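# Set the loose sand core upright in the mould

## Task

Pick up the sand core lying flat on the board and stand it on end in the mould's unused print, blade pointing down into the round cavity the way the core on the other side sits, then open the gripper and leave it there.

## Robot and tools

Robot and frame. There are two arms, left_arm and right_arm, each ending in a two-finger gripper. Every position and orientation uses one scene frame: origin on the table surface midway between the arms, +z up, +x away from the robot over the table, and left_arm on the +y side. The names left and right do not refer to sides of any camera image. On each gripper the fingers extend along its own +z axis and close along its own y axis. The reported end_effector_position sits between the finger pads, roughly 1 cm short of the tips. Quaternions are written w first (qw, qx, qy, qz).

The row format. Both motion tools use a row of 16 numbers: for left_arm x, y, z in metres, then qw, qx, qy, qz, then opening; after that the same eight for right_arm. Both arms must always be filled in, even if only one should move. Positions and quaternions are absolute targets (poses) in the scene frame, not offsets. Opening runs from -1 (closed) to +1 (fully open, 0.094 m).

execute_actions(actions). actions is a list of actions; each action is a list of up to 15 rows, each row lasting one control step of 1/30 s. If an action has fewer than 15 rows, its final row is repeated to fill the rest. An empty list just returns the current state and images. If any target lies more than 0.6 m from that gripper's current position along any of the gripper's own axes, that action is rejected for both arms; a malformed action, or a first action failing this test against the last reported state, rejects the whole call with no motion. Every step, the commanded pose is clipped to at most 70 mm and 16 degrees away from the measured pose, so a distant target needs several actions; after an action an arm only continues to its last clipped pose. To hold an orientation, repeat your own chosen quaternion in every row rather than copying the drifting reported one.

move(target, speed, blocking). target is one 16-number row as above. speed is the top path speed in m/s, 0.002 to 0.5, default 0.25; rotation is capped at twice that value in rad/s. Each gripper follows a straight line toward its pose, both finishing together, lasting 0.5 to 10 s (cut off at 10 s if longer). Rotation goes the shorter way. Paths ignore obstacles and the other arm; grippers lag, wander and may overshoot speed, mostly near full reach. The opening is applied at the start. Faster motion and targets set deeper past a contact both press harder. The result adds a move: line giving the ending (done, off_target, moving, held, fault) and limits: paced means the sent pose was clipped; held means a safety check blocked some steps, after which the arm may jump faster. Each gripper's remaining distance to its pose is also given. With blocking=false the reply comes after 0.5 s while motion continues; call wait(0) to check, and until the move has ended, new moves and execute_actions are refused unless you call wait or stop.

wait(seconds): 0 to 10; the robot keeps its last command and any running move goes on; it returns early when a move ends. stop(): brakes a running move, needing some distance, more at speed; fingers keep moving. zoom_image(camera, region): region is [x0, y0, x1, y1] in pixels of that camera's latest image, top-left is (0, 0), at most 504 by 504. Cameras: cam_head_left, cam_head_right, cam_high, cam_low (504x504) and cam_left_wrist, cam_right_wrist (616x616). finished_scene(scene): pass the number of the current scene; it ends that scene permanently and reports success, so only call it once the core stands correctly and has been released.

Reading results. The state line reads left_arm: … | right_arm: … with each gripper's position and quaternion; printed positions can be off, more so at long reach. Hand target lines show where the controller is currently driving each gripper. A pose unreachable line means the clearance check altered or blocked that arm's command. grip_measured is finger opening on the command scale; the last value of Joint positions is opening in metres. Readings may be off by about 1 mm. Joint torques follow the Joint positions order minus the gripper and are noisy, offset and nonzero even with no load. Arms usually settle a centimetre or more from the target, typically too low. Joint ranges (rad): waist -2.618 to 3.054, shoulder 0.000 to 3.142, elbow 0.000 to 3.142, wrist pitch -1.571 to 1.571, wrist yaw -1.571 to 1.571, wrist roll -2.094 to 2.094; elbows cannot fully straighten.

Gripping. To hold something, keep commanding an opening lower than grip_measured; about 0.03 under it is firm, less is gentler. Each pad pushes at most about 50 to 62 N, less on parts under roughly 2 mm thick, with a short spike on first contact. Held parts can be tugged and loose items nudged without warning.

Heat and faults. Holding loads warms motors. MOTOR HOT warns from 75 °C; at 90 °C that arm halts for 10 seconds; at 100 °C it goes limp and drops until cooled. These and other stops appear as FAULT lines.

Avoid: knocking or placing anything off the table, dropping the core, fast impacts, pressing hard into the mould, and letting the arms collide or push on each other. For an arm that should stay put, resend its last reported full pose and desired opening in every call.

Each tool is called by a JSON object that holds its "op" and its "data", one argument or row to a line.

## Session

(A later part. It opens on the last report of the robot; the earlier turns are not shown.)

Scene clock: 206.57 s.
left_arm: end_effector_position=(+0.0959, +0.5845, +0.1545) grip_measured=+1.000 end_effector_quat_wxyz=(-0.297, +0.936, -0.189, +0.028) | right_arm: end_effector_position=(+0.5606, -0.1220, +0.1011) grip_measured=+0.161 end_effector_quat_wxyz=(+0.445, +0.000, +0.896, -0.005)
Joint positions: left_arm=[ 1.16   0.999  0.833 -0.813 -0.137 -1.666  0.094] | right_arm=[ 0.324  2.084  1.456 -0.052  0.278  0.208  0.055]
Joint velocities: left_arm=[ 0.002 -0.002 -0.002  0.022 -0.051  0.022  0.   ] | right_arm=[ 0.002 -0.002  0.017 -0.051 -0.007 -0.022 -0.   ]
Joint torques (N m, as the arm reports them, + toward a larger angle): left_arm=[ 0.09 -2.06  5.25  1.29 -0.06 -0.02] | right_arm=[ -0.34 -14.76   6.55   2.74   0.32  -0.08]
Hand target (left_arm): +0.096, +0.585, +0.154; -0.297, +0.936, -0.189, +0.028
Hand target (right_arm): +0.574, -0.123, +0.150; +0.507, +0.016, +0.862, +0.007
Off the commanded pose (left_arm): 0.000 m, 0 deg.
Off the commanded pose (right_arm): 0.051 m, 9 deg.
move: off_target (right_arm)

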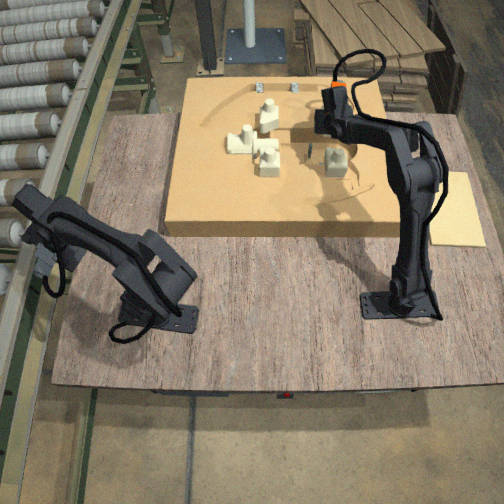

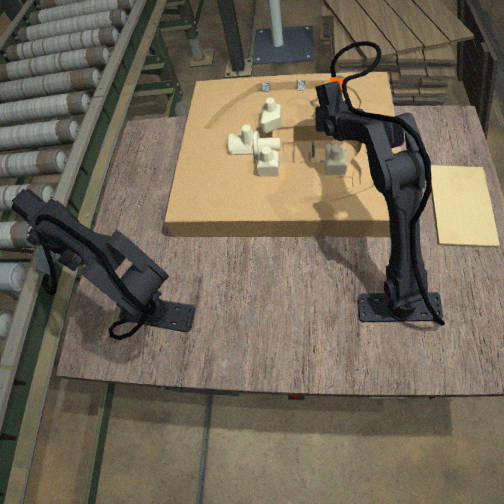

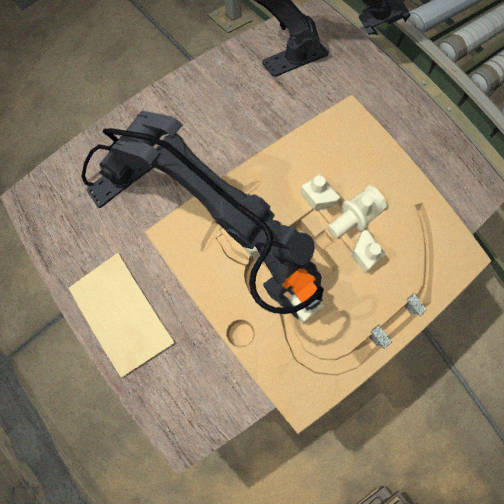

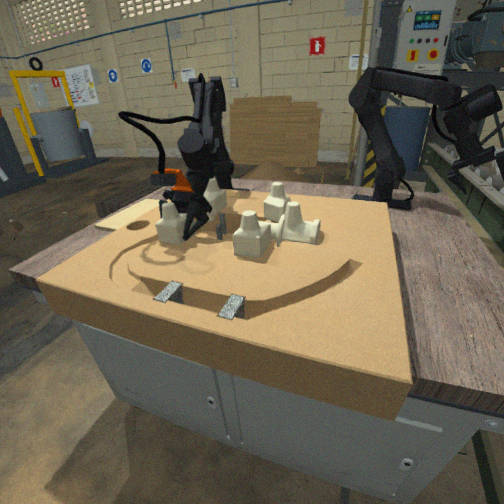

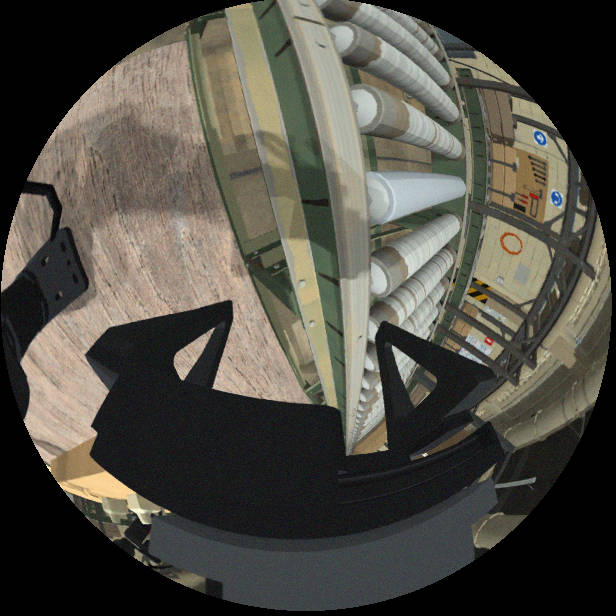

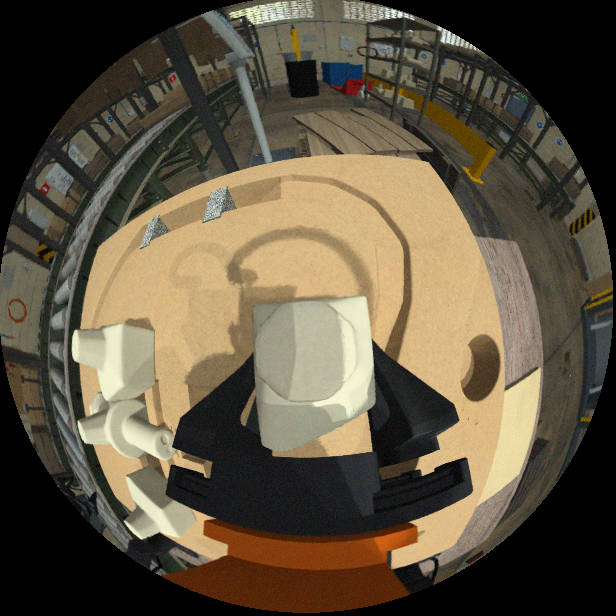

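{"op": "move", "data": {
  "target": [0.0959,0.5845,0.1545,-0.297,0.936,-0.189,0.028,1, 0.577,-0.122,0.149,0.508,0.016,0.861,0.008,0.6]
}}

{"op": "move", "data": {
  "target": [0.0959,0.5845,0.1545,-0.297,0.936,-0.189,0.028,1, 0.52,-0.122,0.25,0.48,0.016,0.877,0.008,0.6],
  "speed": 0.12
}}

{"op": "zoom_image", "data": {
  "camera": "cam_low",
  "region": [130, 170, 290, 270]
}}

Scene clock: 211.77 s.
left_arm: end_effector_position=(+0.0959, +0.5845, +0.1545) grip_measured=+1.000 end_effector_quat_wxyz=(-0.297, +0.936, -0.189, +0.028) | right_arm: end_effector_position=(+0.5715, -0.1193, +0.1162) grip_measured=+0.599 end_effector_quat_wxyz=(+0.478, +0.008, +0.878, +0.004)
Joint positions: left_arm=[ 1.16   0.999  0.833 -0.813 -0.137 -1.666  0.094] | right_arm=[0.324 2.085 1.455 0.028 0.285 0.208 0.075]
Joint velocities: left_arm=[-0.007 -0.012  0.002 -0.022  0.066  0.007  0.   ] | right_arm=[ 0.007 -0.017 -0.002  0.022 -0.095  0.051  0.001]
Joint torques (N m, as the arm reports them, + toward a larger angle): left_arm=[ 0.08 -1.99  5.27  1.26 -0.08 -0.03] | right_arm=[ -0.36 -14.12   7.19   1.97   0.23  -0.1 ]
Hand target (left_arm): +0.096, +0.585, +0.154; -0.297, +0.936, -0.189, +0.028
Hand target (right_arm): +0.577, -0.122, +0.149; +0.508, +0.016, +0.861, +0.007
Off the commanded pose (left_arm): 0.000 m, 0 deg.
Off the commanded pose (right_arm): 0.033 m, 4 deg.
move: off_target (right_arm)

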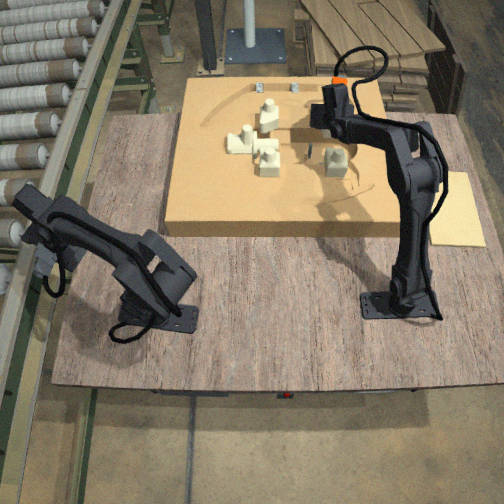

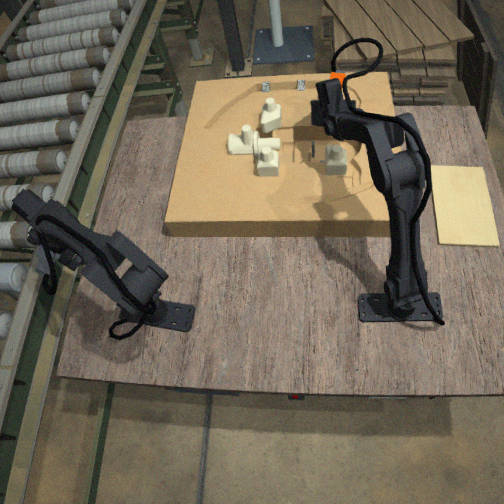

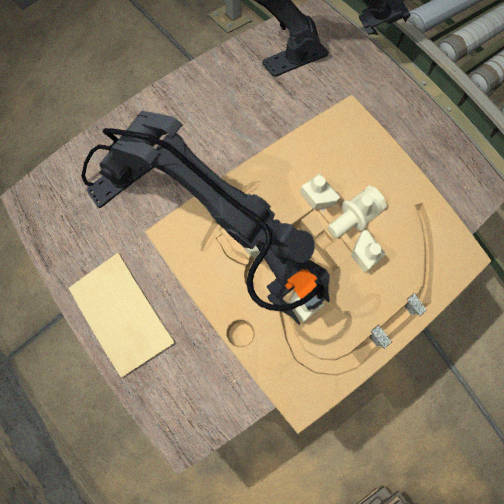

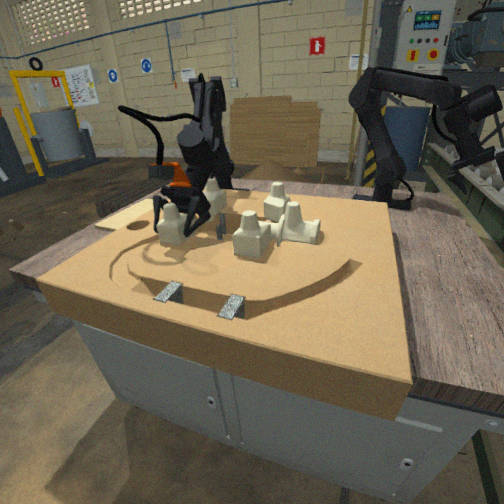

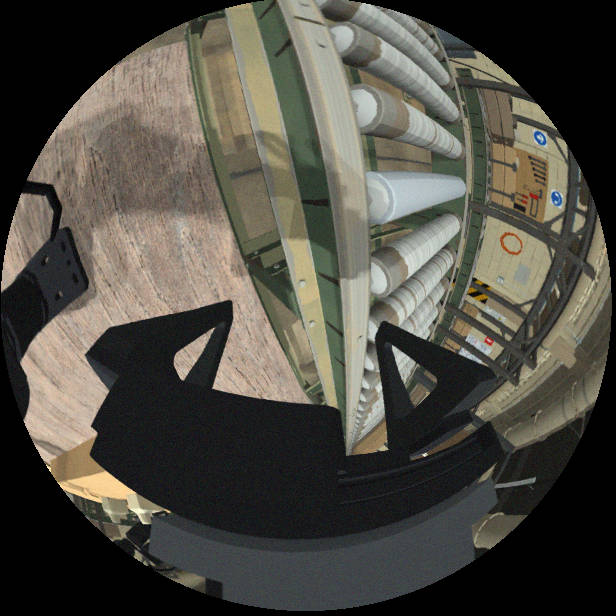

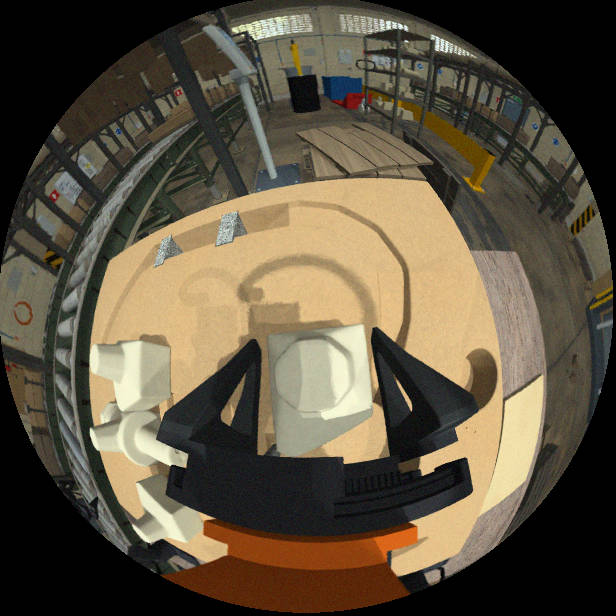

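Scene clock: 213.60 s.
left_arm: end_effector_position=(+0.0959, +0.5845, +0.1545) grip_measured=+1.000 end_effector_quat_wxyz=(-0.297, +0.936, -0.189, +0.028) | right_arm: end_effector_position=(+0.5212, -0.1241, +0.2229) grip_measured=+0.599 end_effector_quat_wxyz=(+0.457, +0.008, +0.890, +0.000)
Joint positions: left_arm=[ 1.16   0.999  0.833 -0.813 -0.137 -1.666  0.094] | right_arm=[ 0.354  1.837  1.583 -0.404  0.305  0.239  0.075]
Joint velocities: left_arm=[ 0.012 -0.007 -0.007 -0.007 -0.022  0.007  0.   ] | right_arm=[-0.002  0.002  0.012 -0.007 -0.022 -0.007 -0.   ]
Joint torques (N m, as the arm reports them, + toward a larger angle): left_arm=[ 0.   -1.97  5.26  1.27 -0.07  0.  ] | right_arm=[  0.61 -11.31   8.54   1.71   0.25   0.05]
Hand target (left_arm): +0.096, +0.585, +0.154; -0.297, +0.936, -0.189, +0.028
Hand target (right_arm): +0.521, -0.122, +0.250; +0.480, +0.016, +0.877, +0.008
Off the commanded pose (left_arm): 0.000 m, 0 deg.
Off the commanded pose (right_arm): 0.027 m, 3 deg.
move: off_target (right_arm)

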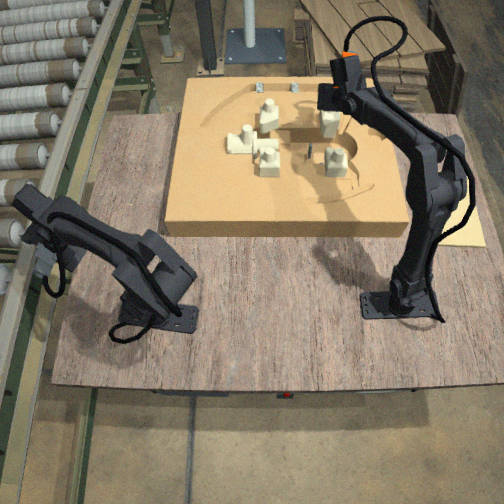

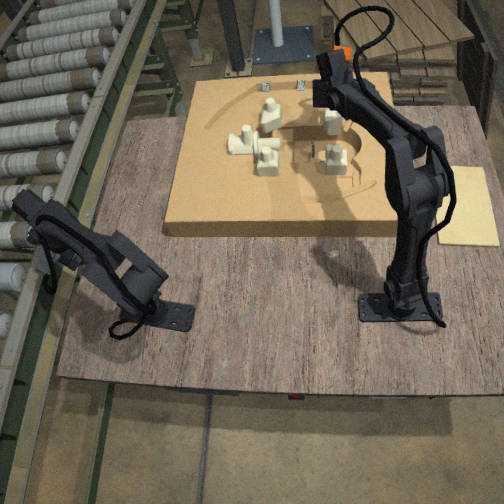

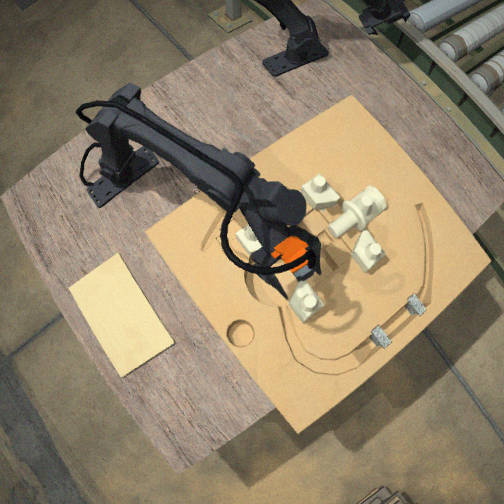

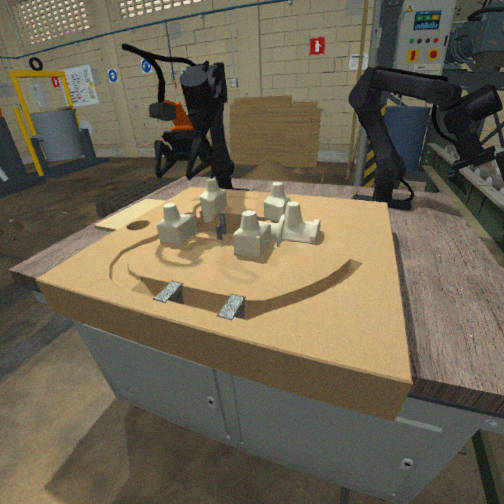

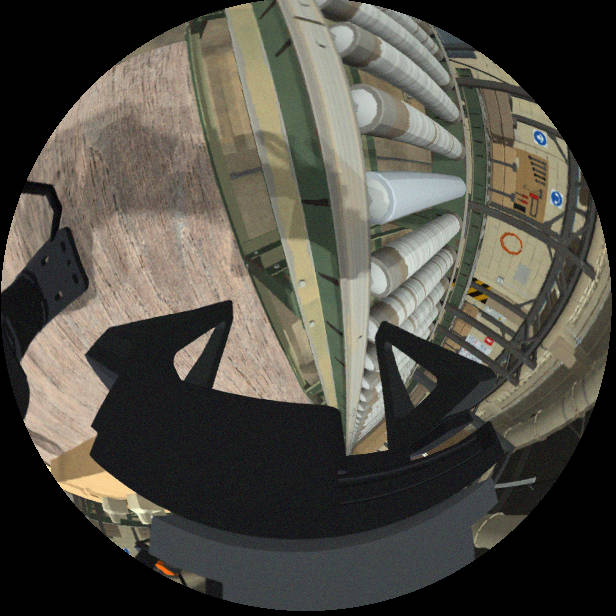

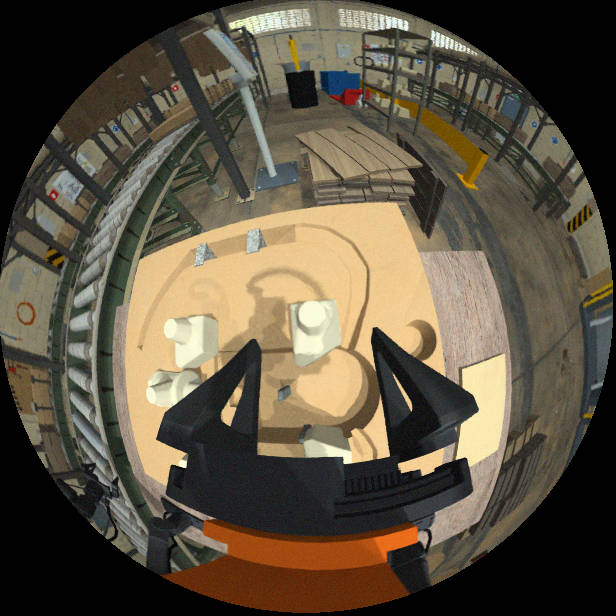

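Region (130, 170, 290, 270) of cam_low's 504x504 image, scaled by 3.150, with more detail than that image has; it fills the top 315 rows of this view, and the rest is white.

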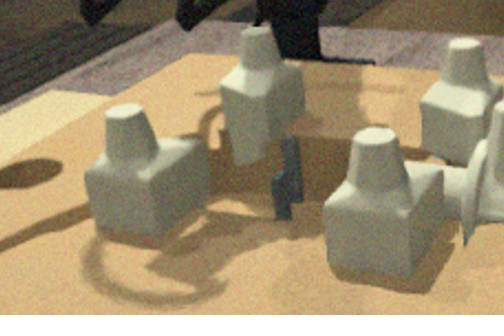

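The core is seated flush.

{"op": "finished_scene", "data": {
  "scene": 1
}}

The scene is finished: the task was done.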